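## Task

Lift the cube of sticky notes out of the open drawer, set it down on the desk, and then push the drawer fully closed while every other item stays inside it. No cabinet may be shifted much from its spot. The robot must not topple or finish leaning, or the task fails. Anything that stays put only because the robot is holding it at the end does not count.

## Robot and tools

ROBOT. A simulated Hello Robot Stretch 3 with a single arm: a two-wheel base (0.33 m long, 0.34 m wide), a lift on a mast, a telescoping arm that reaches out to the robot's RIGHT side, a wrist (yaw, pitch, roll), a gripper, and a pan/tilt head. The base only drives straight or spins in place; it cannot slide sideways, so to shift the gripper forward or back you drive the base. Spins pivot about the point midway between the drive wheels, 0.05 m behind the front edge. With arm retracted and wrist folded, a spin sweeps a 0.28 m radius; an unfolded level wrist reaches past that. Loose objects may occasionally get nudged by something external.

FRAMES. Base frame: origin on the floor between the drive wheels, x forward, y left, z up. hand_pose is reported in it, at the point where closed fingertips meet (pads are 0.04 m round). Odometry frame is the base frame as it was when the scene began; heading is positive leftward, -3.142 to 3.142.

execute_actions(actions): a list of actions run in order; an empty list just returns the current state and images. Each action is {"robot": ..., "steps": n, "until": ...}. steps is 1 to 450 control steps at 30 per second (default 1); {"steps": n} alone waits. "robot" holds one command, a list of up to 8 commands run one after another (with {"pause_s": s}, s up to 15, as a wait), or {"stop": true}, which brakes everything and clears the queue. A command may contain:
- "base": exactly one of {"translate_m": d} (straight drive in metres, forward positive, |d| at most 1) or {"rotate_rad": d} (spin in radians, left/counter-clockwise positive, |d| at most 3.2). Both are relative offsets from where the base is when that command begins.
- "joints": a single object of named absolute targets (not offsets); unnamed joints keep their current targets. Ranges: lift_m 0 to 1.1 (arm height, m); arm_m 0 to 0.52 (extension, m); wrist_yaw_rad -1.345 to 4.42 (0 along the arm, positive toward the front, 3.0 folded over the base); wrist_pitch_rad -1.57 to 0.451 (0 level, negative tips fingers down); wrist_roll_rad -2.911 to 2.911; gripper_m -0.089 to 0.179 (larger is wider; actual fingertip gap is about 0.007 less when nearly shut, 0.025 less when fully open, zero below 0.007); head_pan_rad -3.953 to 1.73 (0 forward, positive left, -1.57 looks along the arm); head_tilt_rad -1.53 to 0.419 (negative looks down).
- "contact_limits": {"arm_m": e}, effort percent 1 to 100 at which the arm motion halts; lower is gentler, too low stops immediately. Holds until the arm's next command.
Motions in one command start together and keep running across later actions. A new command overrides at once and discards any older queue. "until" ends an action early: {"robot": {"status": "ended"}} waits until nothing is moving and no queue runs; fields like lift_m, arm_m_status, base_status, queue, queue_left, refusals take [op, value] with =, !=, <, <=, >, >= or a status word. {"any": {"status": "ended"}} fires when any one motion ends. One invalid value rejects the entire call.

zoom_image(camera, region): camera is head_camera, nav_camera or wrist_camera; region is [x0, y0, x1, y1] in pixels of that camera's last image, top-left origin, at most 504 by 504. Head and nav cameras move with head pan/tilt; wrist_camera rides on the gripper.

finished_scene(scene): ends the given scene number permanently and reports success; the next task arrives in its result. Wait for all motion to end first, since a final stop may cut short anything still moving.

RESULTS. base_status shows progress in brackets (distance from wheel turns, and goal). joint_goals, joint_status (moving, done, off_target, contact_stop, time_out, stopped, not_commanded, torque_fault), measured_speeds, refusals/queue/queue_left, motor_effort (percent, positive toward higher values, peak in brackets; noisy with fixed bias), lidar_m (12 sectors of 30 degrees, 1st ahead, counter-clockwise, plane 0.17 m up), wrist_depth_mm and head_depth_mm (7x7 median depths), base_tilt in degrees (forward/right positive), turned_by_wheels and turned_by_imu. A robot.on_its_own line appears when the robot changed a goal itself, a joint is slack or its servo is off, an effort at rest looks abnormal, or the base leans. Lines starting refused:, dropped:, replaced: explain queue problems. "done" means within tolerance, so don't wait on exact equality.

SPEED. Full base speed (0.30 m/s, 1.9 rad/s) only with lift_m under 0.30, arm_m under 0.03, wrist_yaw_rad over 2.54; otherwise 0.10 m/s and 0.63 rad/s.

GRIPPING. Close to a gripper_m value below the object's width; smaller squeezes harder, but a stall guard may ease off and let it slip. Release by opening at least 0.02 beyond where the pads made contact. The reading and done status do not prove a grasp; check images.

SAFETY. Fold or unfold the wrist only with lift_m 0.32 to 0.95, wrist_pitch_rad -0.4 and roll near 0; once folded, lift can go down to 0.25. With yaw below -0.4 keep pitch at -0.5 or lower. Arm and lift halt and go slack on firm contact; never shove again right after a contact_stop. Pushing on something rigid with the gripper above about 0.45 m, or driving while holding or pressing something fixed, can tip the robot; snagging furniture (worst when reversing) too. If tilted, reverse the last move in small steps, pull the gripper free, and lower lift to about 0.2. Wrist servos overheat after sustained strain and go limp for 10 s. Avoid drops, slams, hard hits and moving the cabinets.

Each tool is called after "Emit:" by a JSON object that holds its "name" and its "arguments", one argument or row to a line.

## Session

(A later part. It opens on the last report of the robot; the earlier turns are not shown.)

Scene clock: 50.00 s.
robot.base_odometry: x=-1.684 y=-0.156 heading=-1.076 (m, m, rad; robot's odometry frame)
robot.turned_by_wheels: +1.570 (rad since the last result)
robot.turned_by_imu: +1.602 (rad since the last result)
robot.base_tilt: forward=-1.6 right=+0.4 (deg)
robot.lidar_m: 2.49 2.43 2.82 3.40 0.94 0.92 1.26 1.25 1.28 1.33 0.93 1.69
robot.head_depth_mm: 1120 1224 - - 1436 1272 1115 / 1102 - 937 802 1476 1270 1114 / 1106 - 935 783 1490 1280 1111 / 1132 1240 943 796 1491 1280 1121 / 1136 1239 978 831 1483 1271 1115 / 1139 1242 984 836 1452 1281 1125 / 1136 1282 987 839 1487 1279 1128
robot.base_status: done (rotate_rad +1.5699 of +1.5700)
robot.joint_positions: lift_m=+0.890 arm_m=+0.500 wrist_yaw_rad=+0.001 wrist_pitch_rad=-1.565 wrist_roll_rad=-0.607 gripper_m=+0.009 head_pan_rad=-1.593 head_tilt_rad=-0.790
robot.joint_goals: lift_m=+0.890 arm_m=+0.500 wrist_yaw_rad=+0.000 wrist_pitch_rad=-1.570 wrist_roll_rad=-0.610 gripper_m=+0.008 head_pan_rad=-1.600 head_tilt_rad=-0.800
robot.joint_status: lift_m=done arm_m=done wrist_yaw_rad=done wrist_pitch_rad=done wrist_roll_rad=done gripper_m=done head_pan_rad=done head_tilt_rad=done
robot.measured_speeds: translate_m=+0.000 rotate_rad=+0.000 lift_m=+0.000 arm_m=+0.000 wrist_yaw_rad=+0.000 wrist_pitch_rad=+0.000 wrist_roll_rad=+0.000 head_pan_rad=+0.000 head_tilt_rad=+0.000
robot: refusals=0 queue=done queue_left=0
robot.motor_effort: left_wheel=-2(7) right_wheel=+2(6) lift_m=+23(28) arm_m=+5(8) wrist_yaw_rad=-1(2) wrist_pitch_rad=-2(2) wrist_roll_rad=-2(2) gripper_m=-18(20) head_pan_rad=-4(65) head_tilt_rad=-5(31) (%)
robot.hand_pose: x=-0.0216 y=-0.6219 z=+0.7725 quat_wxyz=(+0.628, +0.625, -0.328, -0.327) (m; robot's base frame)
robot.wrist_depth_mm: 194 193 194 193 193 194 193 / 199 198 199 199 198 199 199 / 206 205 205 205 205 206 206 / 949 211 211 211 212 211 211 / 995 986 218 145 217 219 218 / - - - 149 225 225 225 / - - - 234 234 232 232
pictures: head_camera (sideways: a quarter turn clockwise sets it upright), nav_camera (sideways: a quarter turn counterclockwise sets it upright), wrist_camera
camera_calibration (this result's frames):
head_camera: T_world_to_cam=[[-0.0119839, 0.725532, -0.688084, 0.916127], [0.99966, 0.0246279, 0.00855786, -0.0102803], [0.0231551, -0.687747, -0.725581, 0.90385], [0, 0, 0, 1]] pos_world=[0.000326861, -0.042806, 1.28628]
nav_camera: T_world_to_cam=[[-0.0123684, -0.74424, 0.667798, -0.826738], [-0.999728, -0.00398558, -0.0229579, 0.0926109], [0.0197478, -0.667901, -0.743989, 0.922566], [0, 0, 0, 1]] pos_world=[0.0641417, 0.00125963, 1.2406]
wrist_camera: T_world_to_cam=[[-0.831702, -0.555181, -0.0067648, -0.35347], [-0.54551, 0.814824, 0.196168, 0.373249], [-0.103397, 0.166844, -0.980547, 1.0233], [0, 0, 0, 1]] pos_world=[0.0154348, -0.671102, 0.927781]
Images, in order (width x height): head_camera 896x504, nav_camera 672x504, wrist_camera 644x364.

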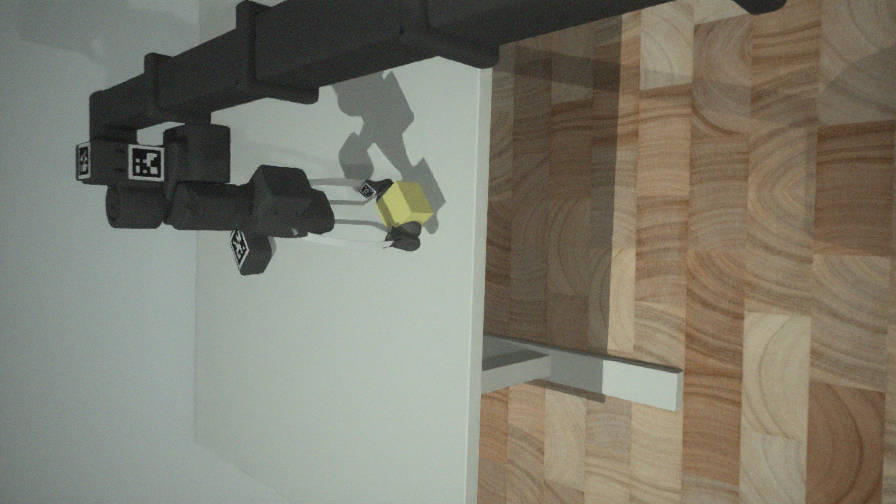

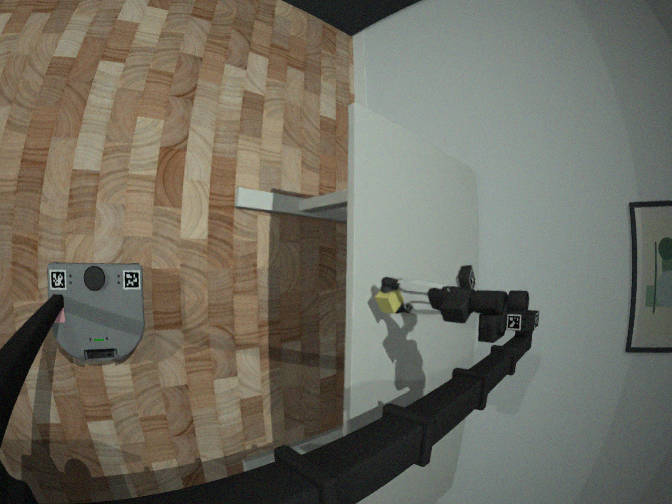

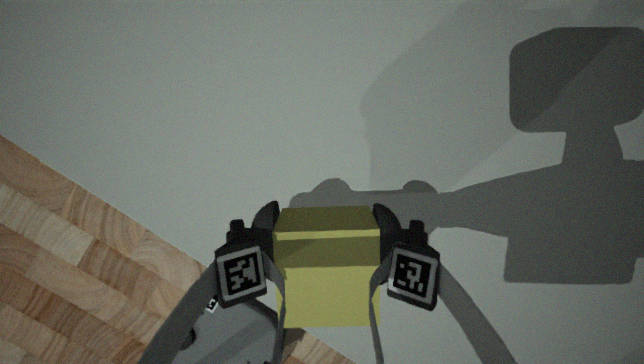

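Emit:
{"name": "execute_actions", "arguments": {
  "actions": [
    {"robot":[{"joints":{"lift_m":0.864,"arm_m":0.52}},{"joints":{"gripper_m":0.09}},{"joints":{"lift_m":0.95}},{"joints":{"arm_m":0.0},"base":{"translate_m":0.19}},{"base":{"rotate_rad":-1.57},"joints":{"head_pan_rad":-0.3,"gripper_m":0.0}}],"steps":450,"until":{"robot":{"status":"ended"}}}
  ]
}}

Emit:
{"name": "execute_actions", "arguments": {
  "actions": [
    {"robot":[{"base":{"translate_m":-0.8},"joints":{"wrist_pitch_rad":0,"wrist_roll_rad":0,"lift_m":0.495,"head_pan_rad":-1.6,"head_tilt_rad":-0.9}}],"steps":450,"until":{"robot":{"status":"ended"}}}
  ]
}}

Scene clock: 62.27 s.
robot.base_odometry: x=-1.594 y=-0.323 heading=-2.646 (m, m, rad; robot's odometry frame)
robot.turned_by_wheels: -1.570 (rad since the last result)
robot.turned_by_imu: -1.599 (rad since the last result)
robot.base_tilt: forward=-1.5 right=+0.2 (deg)
robot.lidar_m: 0.89 1.37 1.52 2.30 2.25 2.54 3.40 1.22 1.06 1.45 1.39 1.38
robot.head_depth_mm: 1261 1284 973 1633 1476 1276 1115 / 1227 1283 973 853 1491 1266 1116 / 1194 1289 974 829 1487 1267 1116 / 1177 1251 980 817 1486 1276 1113 / 1130 1241 977 809 1487 1276 1117 / 1110 1211 983 789 1428 1256 1122 / 1080 1200 988 791 1488 1286 1119
robot.base_status: done (rotate_rad -1.5699 of -1.5700)
robot.joint_positions: lift_m=+0.950 arm_m=+0.002 wrist_yaw_rad=+0.001 wrist_pitch_rad=-1.565 wrist_roll_rad=-0.607 gripper_m=+0.000 head_pan_rad=-0.307 head_tilt_rad=-0.790
robot.joint_goals: lift_m=+0.950 arm_m=+0.000 wrist_yaw_rad=+0.000 wrist_pitch_rad=-1.570 wrist_roll_rad=-0.610 gripper_m=+0.000 head_pan_rad=-0.300 head_tilt_rad=-0.800
robot.joint_status: lift_m=done arm_m=done wrist_yaw_rad=done wrist_pitch_rad=done wrist_roll_rad=done gripper_m=done head_pan_rad=done head_tilt_rad=done
robot.measured_speeds: translate_m=+0.000 rotate_rad=+0.000 lift_m=+0.000 arm_m=+0.000 wrist_yaw_rad=+0.000 wrist_pitch_rad=+0.000 wrist_roll_rad=+0.000 head_pan_rad=+0.000 head_tilt_rad=+0.000
robot: refusals=0 queue=done queue_left=0
robot.motor_effort: left_wheel=+2(8) right_wheel=-4(8) lift_m=+28(30) arm_m=-5(8) wrist_yaw_rad=-1(1) wrist_pitch_rad=-2(2) wrist_roll_rad=-1(1) gripper_m=-3(81) head_pan_rad=+5(61) head_tilt_rad=-5(6) (%)
robot.hand_pose: x=-0.0216 y=-0.1244 z=+0.8322 quat_wxyz=(+0.628, +0.625, -0.328, -0.327) (m; robot's base frame)
robot.wrist_depth_mm: 880 937 913 929 925 908 944 / 935 971 959 969 927 981 946 / 991 984 989 967 989 972 993 / - - - - - - - / - - - - - - - / - - - - - - - / - - - - - - -
pictures: head_camera (sideways: a quarter turn clockwise sets it upright), nav_camera (sideways: a quarter turn counterclockwise sets it upright), wrist_camera
camera_calibration (this result's frames):
head_camera: T_world_to_cam=[[-0.699708, 0.192224, -0.688083, 0.920322], [0.257063, 0.966357, 0.00855789, -0.00575049], [0.666579, -0.170893, -0.725581, 0.899926], [0, 0, 0, 1]] pos_world=[0.0455628, -0.0175606, 1.28628]
nav_camera: T_world_to_cam=[[0.710825, -0.22085, 0.667797, -0.831149], [-0.276894, -0.960626, -0.022958, 0.0882016], [0.646574, -0.16859, -0.743989, 0.918742], [0, 0, 0, 1]] pos_world=[0.0211889, 0.0560603, 1.2406]
wrist_camera: T_world_to_cam=[[-0.831462, -0.55554, -0.00689203, -0.0767826], [-0.545862, 0.814541, 0.196359, -0.0440742], [-0.103471, 0.167027, -0.980508, 0.998893], [0, 0, 0, 1]] pos_world=[0.0154565, -0.173597, 0.987547]
Images, in order (width x height): head_camera 896x504, nav_camera 672x504, wrist_camera 644x364.

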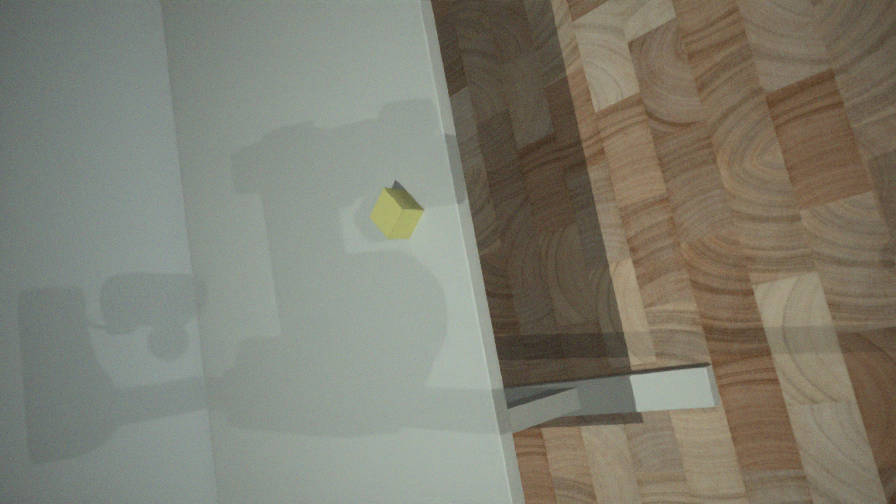

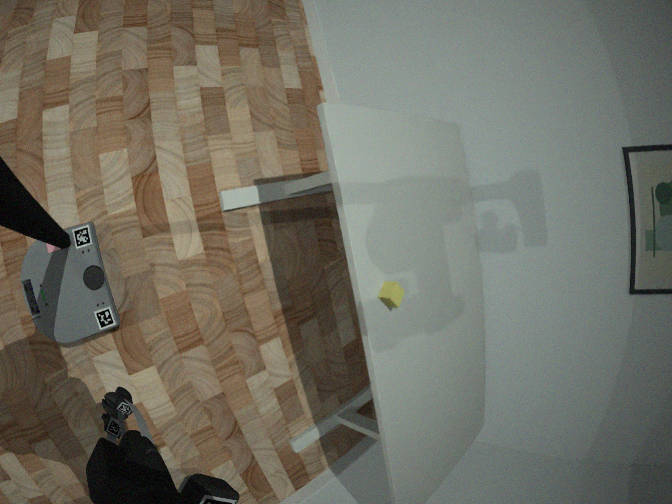

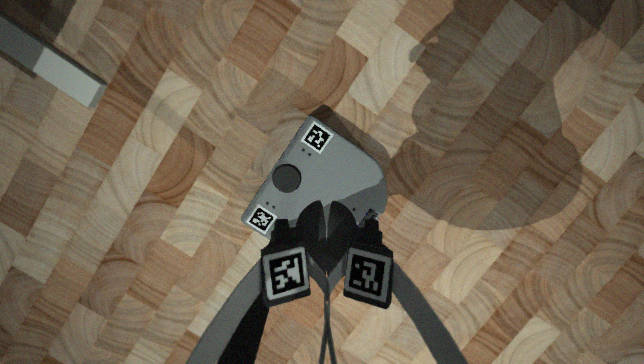

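Scene clock: 71.27 s.
robot.base_odometry: x=-0.890 y=+0.058 heading=-2.646 (m, m, rad; robot's odometry frame)
robot.turned_by_wheels: +0.000 (rad since the last result)
robot.turned_by_imu: -0.001 (rad since the last result)
robot.base_tilt: forward=-1.7 right=+0.3 (deg)
robot.lidar_m: 1.70 1.98 2.01 2.27 1.89 2.72 2.62 2.09 0.89 0.86 1.51 1.99
robot.head_depth_mm: 1277 1493 1786 1608 1388 1225 1088 / 1288 1287 1054 925 1367 1219 - / 1285 1194 1048 965 1395 1249 - / 1279 1199 1065 966 1395 1232 1118 / 1290 1408 1093 965 1408 1236 1099 / 1291 1533 1801 1630 1403 1227 1106 / 1293 1522 1816 1629 1408 1231 1100
robot.base_status: done (translate_m -0.8000 of -0.8000)
robot.joint_positions: lift_m=+0.495 arm_m=+0.002 wrist_yaw_rad=+0.001 wrist_pitch_rad=-0.022 wrist_roll_rad=-0.004 gripper_m=+0.000 head_pan_rad=-1.593 head_tilt_rad=-0.889
robot.joint_goals: lift_m=+0.495 arm_m=+0.000 wrist_yaw_rad=+0.000 wrist_pitch_rad=+0.000 wrist_roll_rad=+0.000 gripper_m=+0.000 head_pan_rad=-1.600 head_tilt_rad=-0.900
robot.joint_status: lift_m=done arm_m=done wrist_yaw_rad=done wrist_pitch_rad=done wrist_roll_rad=done gripper_m=done head_pan_rad=done head_tilt_rad=done
robot.measured_speeds: translate_m=+0.000 rotate_rad=+0.000 lift_m=+0.000 arm_m=+0.000 wrist_yaw_rad=+0.000 wrist_pitch_rad=+0.000 wrist_roll_rad=+0.000 head_pan_rad=+0.000 head_tilt_rad=+0.000
robot: refusals=0 queue=done queue_left=0
robot.motor_effort: left_wheel=+2(3) right_wheel=-4(8) lift_m=+22(24) arm_m=-5(5) wrist_yaw_rad=-2(2) wrist_pitch_rad=+8(7) wrist_roll_rad=+2(3) gripper_m=-3(2) head_pan_rad=-6(59) head_tilt_rad=-7(21) (%)
robot.hand_pose: x=-0.0212 y=-0.4027 z=+0.6042 quat_wxyz=(+0.709, +0.008, -0.705, -0.008) (m; robot's base frame)
robot.wrist_depth_mm: - - - - - - - / - - - - - - - / - - - - - - - / - 292 287 286 287 283 - / - 301 300 - 291 297 - / - - 309 709 305 305 - / - - 711 682 714 - -
pictures: head_camera (sideways: a quarter turn clockwise sets it upright), nav_camera (sideways: a quarter turn counterclockwise sets it upright), wrist_camera
camera_calibration (this result's frames):
head_camera: T_world_to_cam=[[-0.0108348, 0.789513, -0.613638, 0.819117], [0.999627, 0.0239284, 0.0131364, -0.0162394], [0.0250547, -0.613267, -0.789478, 0.986929], [0, 0, 0, 1]] pos_world=[0.000381152, -0.0410637, 1.28201]
nav_camera: T_world_to_cam=[[-0.0134646, -0.806147, 0.591562, -0.7274], [-0.999674, -0.0019733, -0.0254427, 0.0958424], [0.0216779, -0.591711, -0.805858, 1.003], [0, 0, 0, 1]] pos_world=[0.0642741, 0.00728574, 1.24102]
wrist_camera: T_world_to_cam=[[-0.999839, -0.0107183, -0.0143595, -0.0123254], [0.0116306, 0.221429, -0.975107, 0.708427], [0.0136311, -0.975118, -0.221269, -0.0943497], [0, 0, 0, 1]] pos_world=[-0.0192768, -0.249, 0.669739]
Images, in order (width x height): head_camera 896x504, nav_camera 672x504, wrist_camera 644x364.

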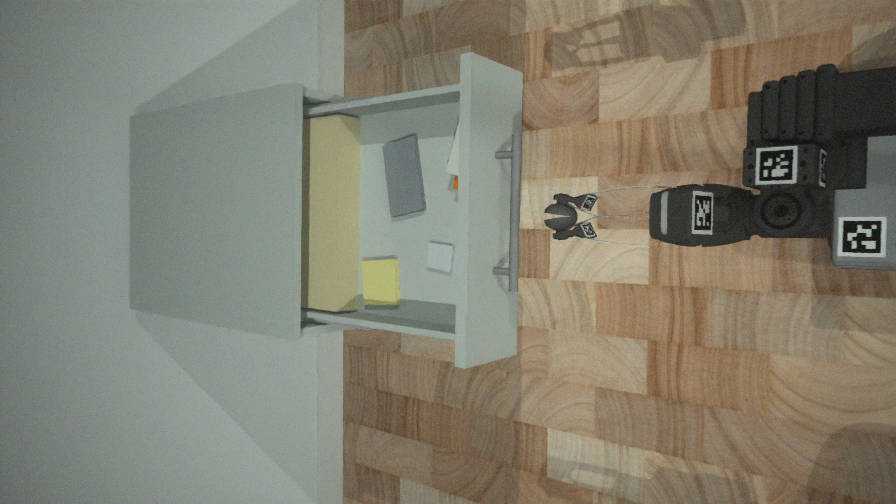

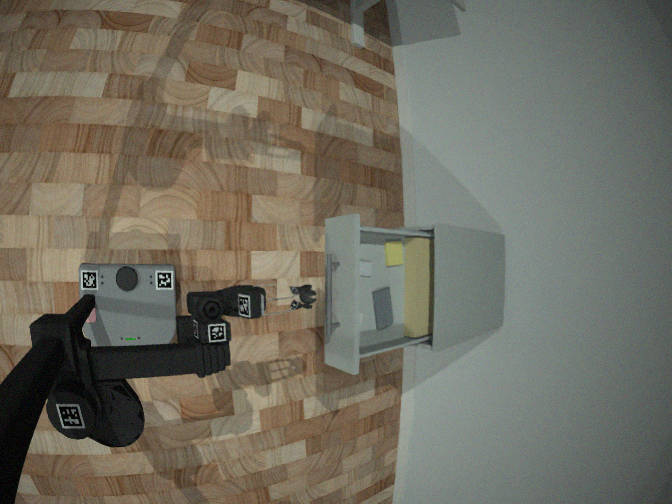

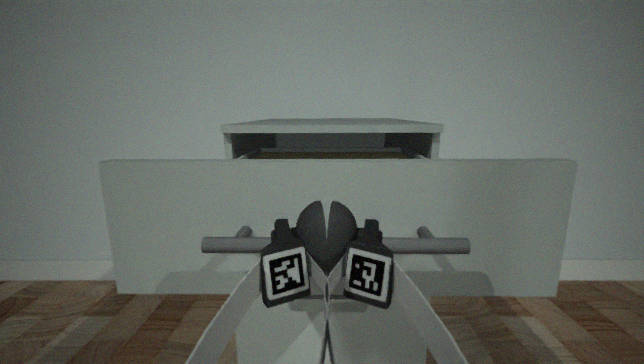

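Emit:
{"name": "execute_actions", "arguments": {
  "actions": [
    {"robot":[{"joints":{"arm_m":0.42,"lift_m":0.49},"contact_limits":{"arm_m":25}},{"joints":{"arm_m":0.452},"contact_limits":{"arm_m":18}}],"steps":450,"until":{"robot":{"status":"ended"}}}
  ]
}}

Emit:
{"name": "execute_actions", "arguments": {
  "actions": [
    {"robot":{"joints":{"arm_m":0.36}},"steps":450,"until":{"robot":{"status":"ended"}}}
  ]
}}

Scene clock: 76.40 s.
robot.base_odometry: x=-0.890 y=+0.058 heading=-2.646 (m, m, rad; robot's odometry frame)
robot.turned_by_wheels: +0.000 (rad since the last result)
robot.turned_by_imu: +0.000 (rad since the last result)
robot.base_tilt: forward=-1.5 right=+0.3 (deg)
robot.lidar_m: 1.69 1.98 2.01 2.26 1.89 2.72 2.62 2.08 0.89 0.86 1.52 1.98
robot.head_depth_mm: 1283 1487 1751 1619 1397 1222 1087 / 1284 1277 1081 1567 1398 1243 - / 1282 1196 1050 1436 1395 1228 1127 / 1284 1186 1052 1357 1395 1230 1118 / 1291 1404 1126 1556 1392 1226 1094 / 1289 1522 1803 1626 1407 1230 1098 / 1302 1518 1792 1630 1393 1238 1095
robot.base_status: done (translate_m -0.8000 of -0.8000)
robot.joint_positions: lift_m=+0.490 arm_m=+0.448 wrist_yaw_rad=-0.002 wrist_pitch_rad=-0.021 wrist_roll_rad=-0.004 gripper_m=+0.000 head_pan_rad=-1.593 head_tilt_rad=-0.891
robot.joint_goals: lift_m=+0.490 arm_m=+0.448 wrist_yaw_rad=+0.000 wrist_pitch_rad=+0.000 wrist_roll_rad=+0.000 gripper_m=+0.000 head_pan_rad=-1.600 head_tilt_rad=-0.900
robot.joint_status: lift_m=done arm_m=contact_stop wrist_yaw_rad=done wrist_pitch_rad=done wrist_roll_rad=done gripper_m=done head_pan_rad=done head_tilt_rad=done
robot.measured_speeds: translate_m=+0.000 rotate_rad=+0.000 lift_m=+0.000 arm_m=-0.008 wrist_yaw_rad=+0.000 wrist_pitch_rad=+0.000 wrist_roll_rad=+0.000 head_pan_rad=+0.000 head_tilt_rad=+0.000
robot: refusals=0 queue=dropped queue_left=0
robot.on_its_own: arm_m is slack since a contact_stop, until your next command for it (your +0.452 is given up)
robot.motor_effort: left_wheel=-3(4) right_wheel=+3(5) lift_m=+23(24) arm_m=+5(21) wrist_yaw_rad=+4(4) wrist_pitch_rad=+8(9) wrist_roll_rad=+2(2) gripper_m=-3(4) head_pan_rad=-4(5) head_tilt_rad=-6(7) (%)
robot.contact_limits: arm_m 18 (drawing in: default 25, maximum 41; extending or still: default 34, maximum 55)
robot.hand_pose: x=-0.0220 y=-0.8483 z=+0.5993 quat_wxyz=(+0.709, +0.007, -0.705, -0.009) (m; robot's base frame)
robot.wrist_depth_mm: 718 710 719 726 715 701 720 / 747 749 747 738 765 753 744 / 776 345 337 330 320 312 764 / 182 181 182 180 178 178 177 / 188 187 187 - 185 184 182 / 195 195 193 160 189 188 189 / 203 204 202 200 200 197 196
pictures: head_camera (sideways: a quarter turn clockwise sets it upright), nav_camera (sideways: a quarter turn counterclockwise sets it upright), wrist_camera
camera_calibration (this result's frames):
head_camera: T_world_to_cam=[[-0.0103633, 0.791119, -0.611575, 0.816425], [0.99964, 0.0233429, 0.0132566, -0.016396], [0.0247635, -0.611217, -0.791076, 0.989008], [0, 0, 0, 1]] pos_world=[0.000359698, -0.0410085, 1.2819]
nav_camera: T_world_to_cam=[[-0.0139439, -0.807682, 0.589453, -0.72465], [-0.999674, -0.00135572, -0.0255056, 0.0959241], [0.0213995, -0.589617, -0.8074, 1.00501], [0, 0, 0, 1]] pos_world=[0.0642817, 0.00741264, 1.24104]
wrist_camera: T_world_to_cam=[[-0.999861, -0.00751919, -0.0148498, -0.0149812], [0.0128179, 0.221319, -0.975117, 0.802182], [0.0106186, -0.975172, -0.221192, -0.530094], [0, 0, 0, 1]] pos_world=[-0.0196326, -0.694583, 0.664747]
Images, in order (width x height): head_camera 896x504, nav_camera 672x504, wrist_camera 644x364.

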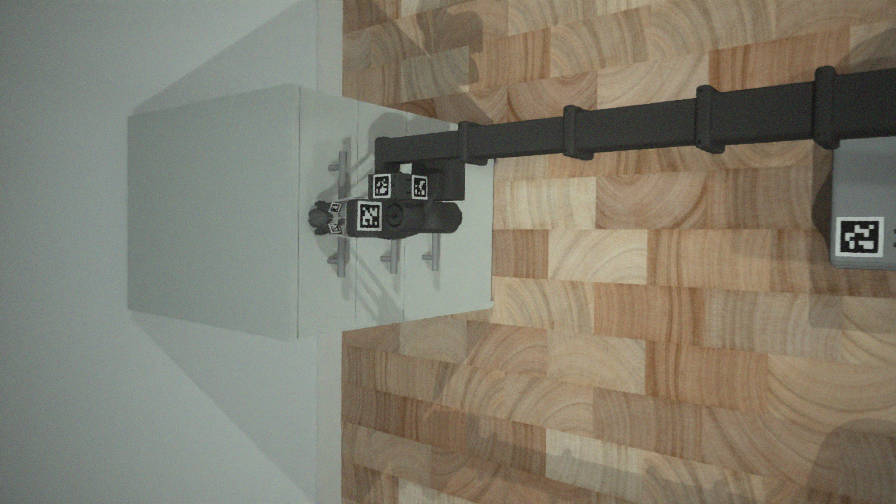

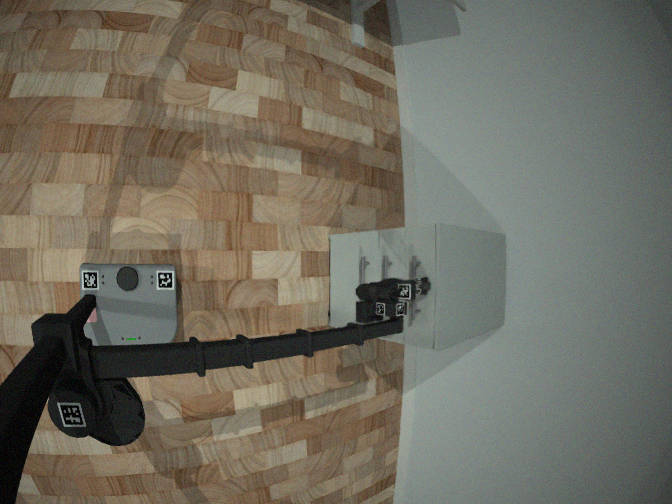

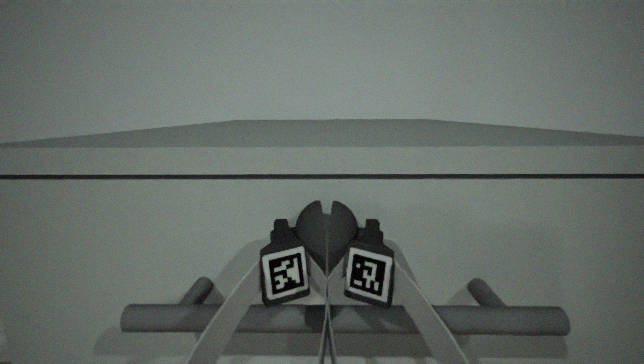

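Scene clock: 78.13 s.
robot.base_odometry: x=-0.890 y=+0.058 heading=-2.646 (m, m, rad; robot's odometry frame)
robot.turned_by_wheels: +0.000 (rad since the last result)
robot.turned_by_imu: +0.000 (rad since the last result)
robot.base_tilt: forward=-1.6 right=+0.3 (deg)
robot.lidar_m: 1.69 1.98 2.01 2.26 1.88 2.73 2.62 2.08 0.89 0.86 1.51 2.00
robot.head_depth_mm: 1269 1495 1763 1618 1392 1227 1089 / 1282 1274 1077 1576 1385 1238 - / 1277 1180 1045 - 1396 1225 1127 / 1291 1190 1049 1332 1396 1233 1116 / 1286 1410 1131 1554 1390 1235 1102 / 1282 1521 1801 1626 1419 1235 1096 / 1298 1523 1801 1646 1405 1231 1100
robot.base_status: done (translate_m -0.8000 of -0.8000)
robot.joint_positions: lift_m=+0.490 arm_m=+0.360 wrist_yaw_rad=-0.002 wrist_pitch_rad=-0.019 wrist_roll_rad=-0.004 gripper_m=+0.000 head_pan_rad=-1.593 head_tilt_rad=-0.891
robot.joint_goals: lift_m=+0.490 arm_m=+0.360 wrist_yaw_rad=+0.000 wrist_pitch_rad=+0.000 wrist_roll_rad=+0.000 gripper_m=+0.000 head_pan_rad=-1.600 head_tilt_rad=-0.900
robot.joint_status: lift_m=done arm_m=done wrist_yaw_rad=done wrist_pitch_rad=done wrist_roll_rad=done gripper_m=done head_pan_rad=done head_tilt_rad=done
robot.measured_speeds: translate_m=+0.000 rotate_rad=+0.000 lift_m=+0.000 arm_m=+0.000 wrist_yaw_rad=+0.000 wrist_pitch_rad=+0.000 wrist_roll_rad=+0.000 head_pan_rad=+0.000 head_tilt_rad=+0.000
robot: refusals=0 queue=done queue_left=0
robot.motor_effort: left_wheel=+1(1) right_wheel=+0(1) lift_m=+23(23) arm_m=-5(6) wrist_yaw_rad=+3(3) wrist_pitch_rad=+6(7) wrist_roll_rad=+2(2) gripper_m=-3(4) head_pan_rad=-5(5) head_tilt_rad=-5(6) (%)
robot.hand_pose: x=-0.0220 y=-0.7612 z=+0.5999 quat_wxyz=(+0.709, +0.006, -0.705, -0.008) (m; robot's base frame)
robot.wrist_depth_mm: 815 818 818 811 814 808 807 / 807 824 830 835 821 830 830 / 862 851 356 341 332 325 849 / 887 272 270 269 265 264 874 / 939 281 275 - 272 273 911 / 932 291 291 295 286 286 946 / 956 302 303 300 297 296 979
pictures: head_camera (sideways: a quarter turn clockwise sets it upright), nav_camera (sideways: a quarter turn counterclockwise sets it upright), wrist_camera
camera_calibration (this result's frames):
head_camera: T_world_to_cam=[[-0.0103645, 0.791119, -0.611575, 0.816426], [0.99964, 0.0233443, 0.0132566, -0.016396], [0.0247643, -0.611217, -0.791076, 0.989008], [0, 0, 0, 1]] pos_world=[0.000359756, -0.0410085, 1.2819]
nav_camera: T_world_to_cam=[[-0.0139427, -0.807682, 0.589453, -0.72465], [-0.999674, -0.00135716, -0.0255056, 0.0959241], [0.0214004, -0.589617, -0.8074, 1.00501], [0, 0, 0, 1]] pos_world=[0.0642817, 0.00741271, 1.24104]
wrist_camera: T_world_to_cam=[[-0.999861, -0.00767648, -0.0148249, -0.0144208], [0.0127862, 0.218836, -0.975678, 0.781982], [0.010734, -0.975731, -0.218708, -0.446911], [0, 0, 0, 1]] pos_world=[-0.0196202, -0.607302, 0.665006]
Images, in order (width x height): head_camera 896x504, nav_camera 672x504, wrist_camera 644x364.

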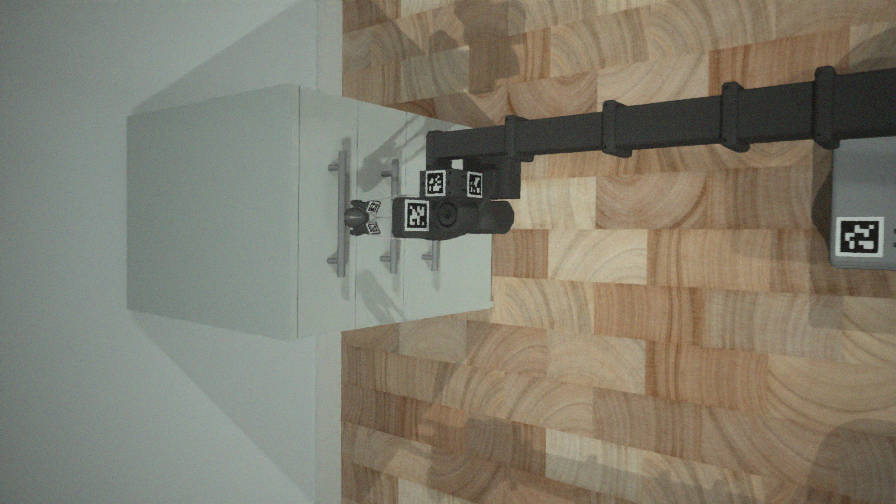

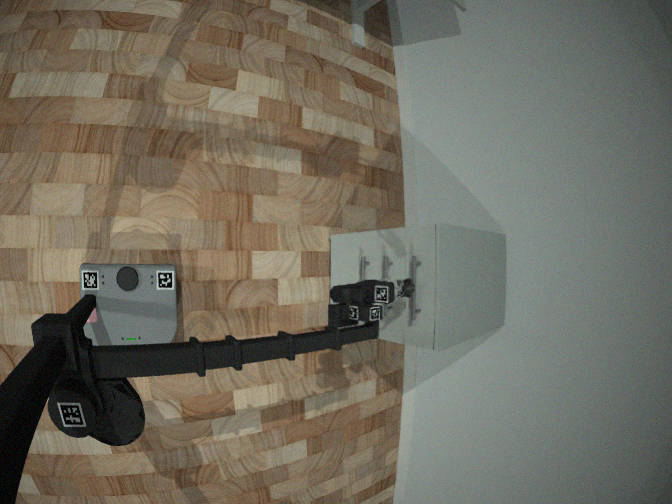

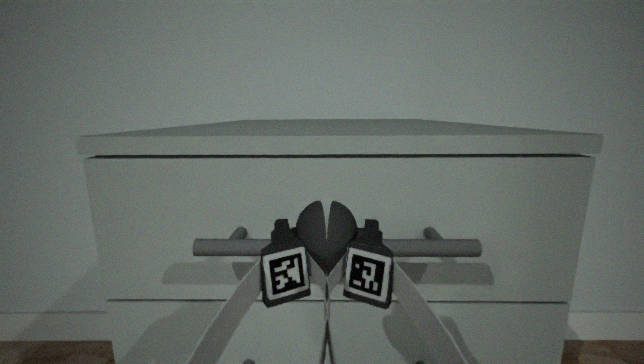

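Emit:
{"name": "finished_scene", "arguments": {
  "scene": 2
}}

The scene is finished: the task was done.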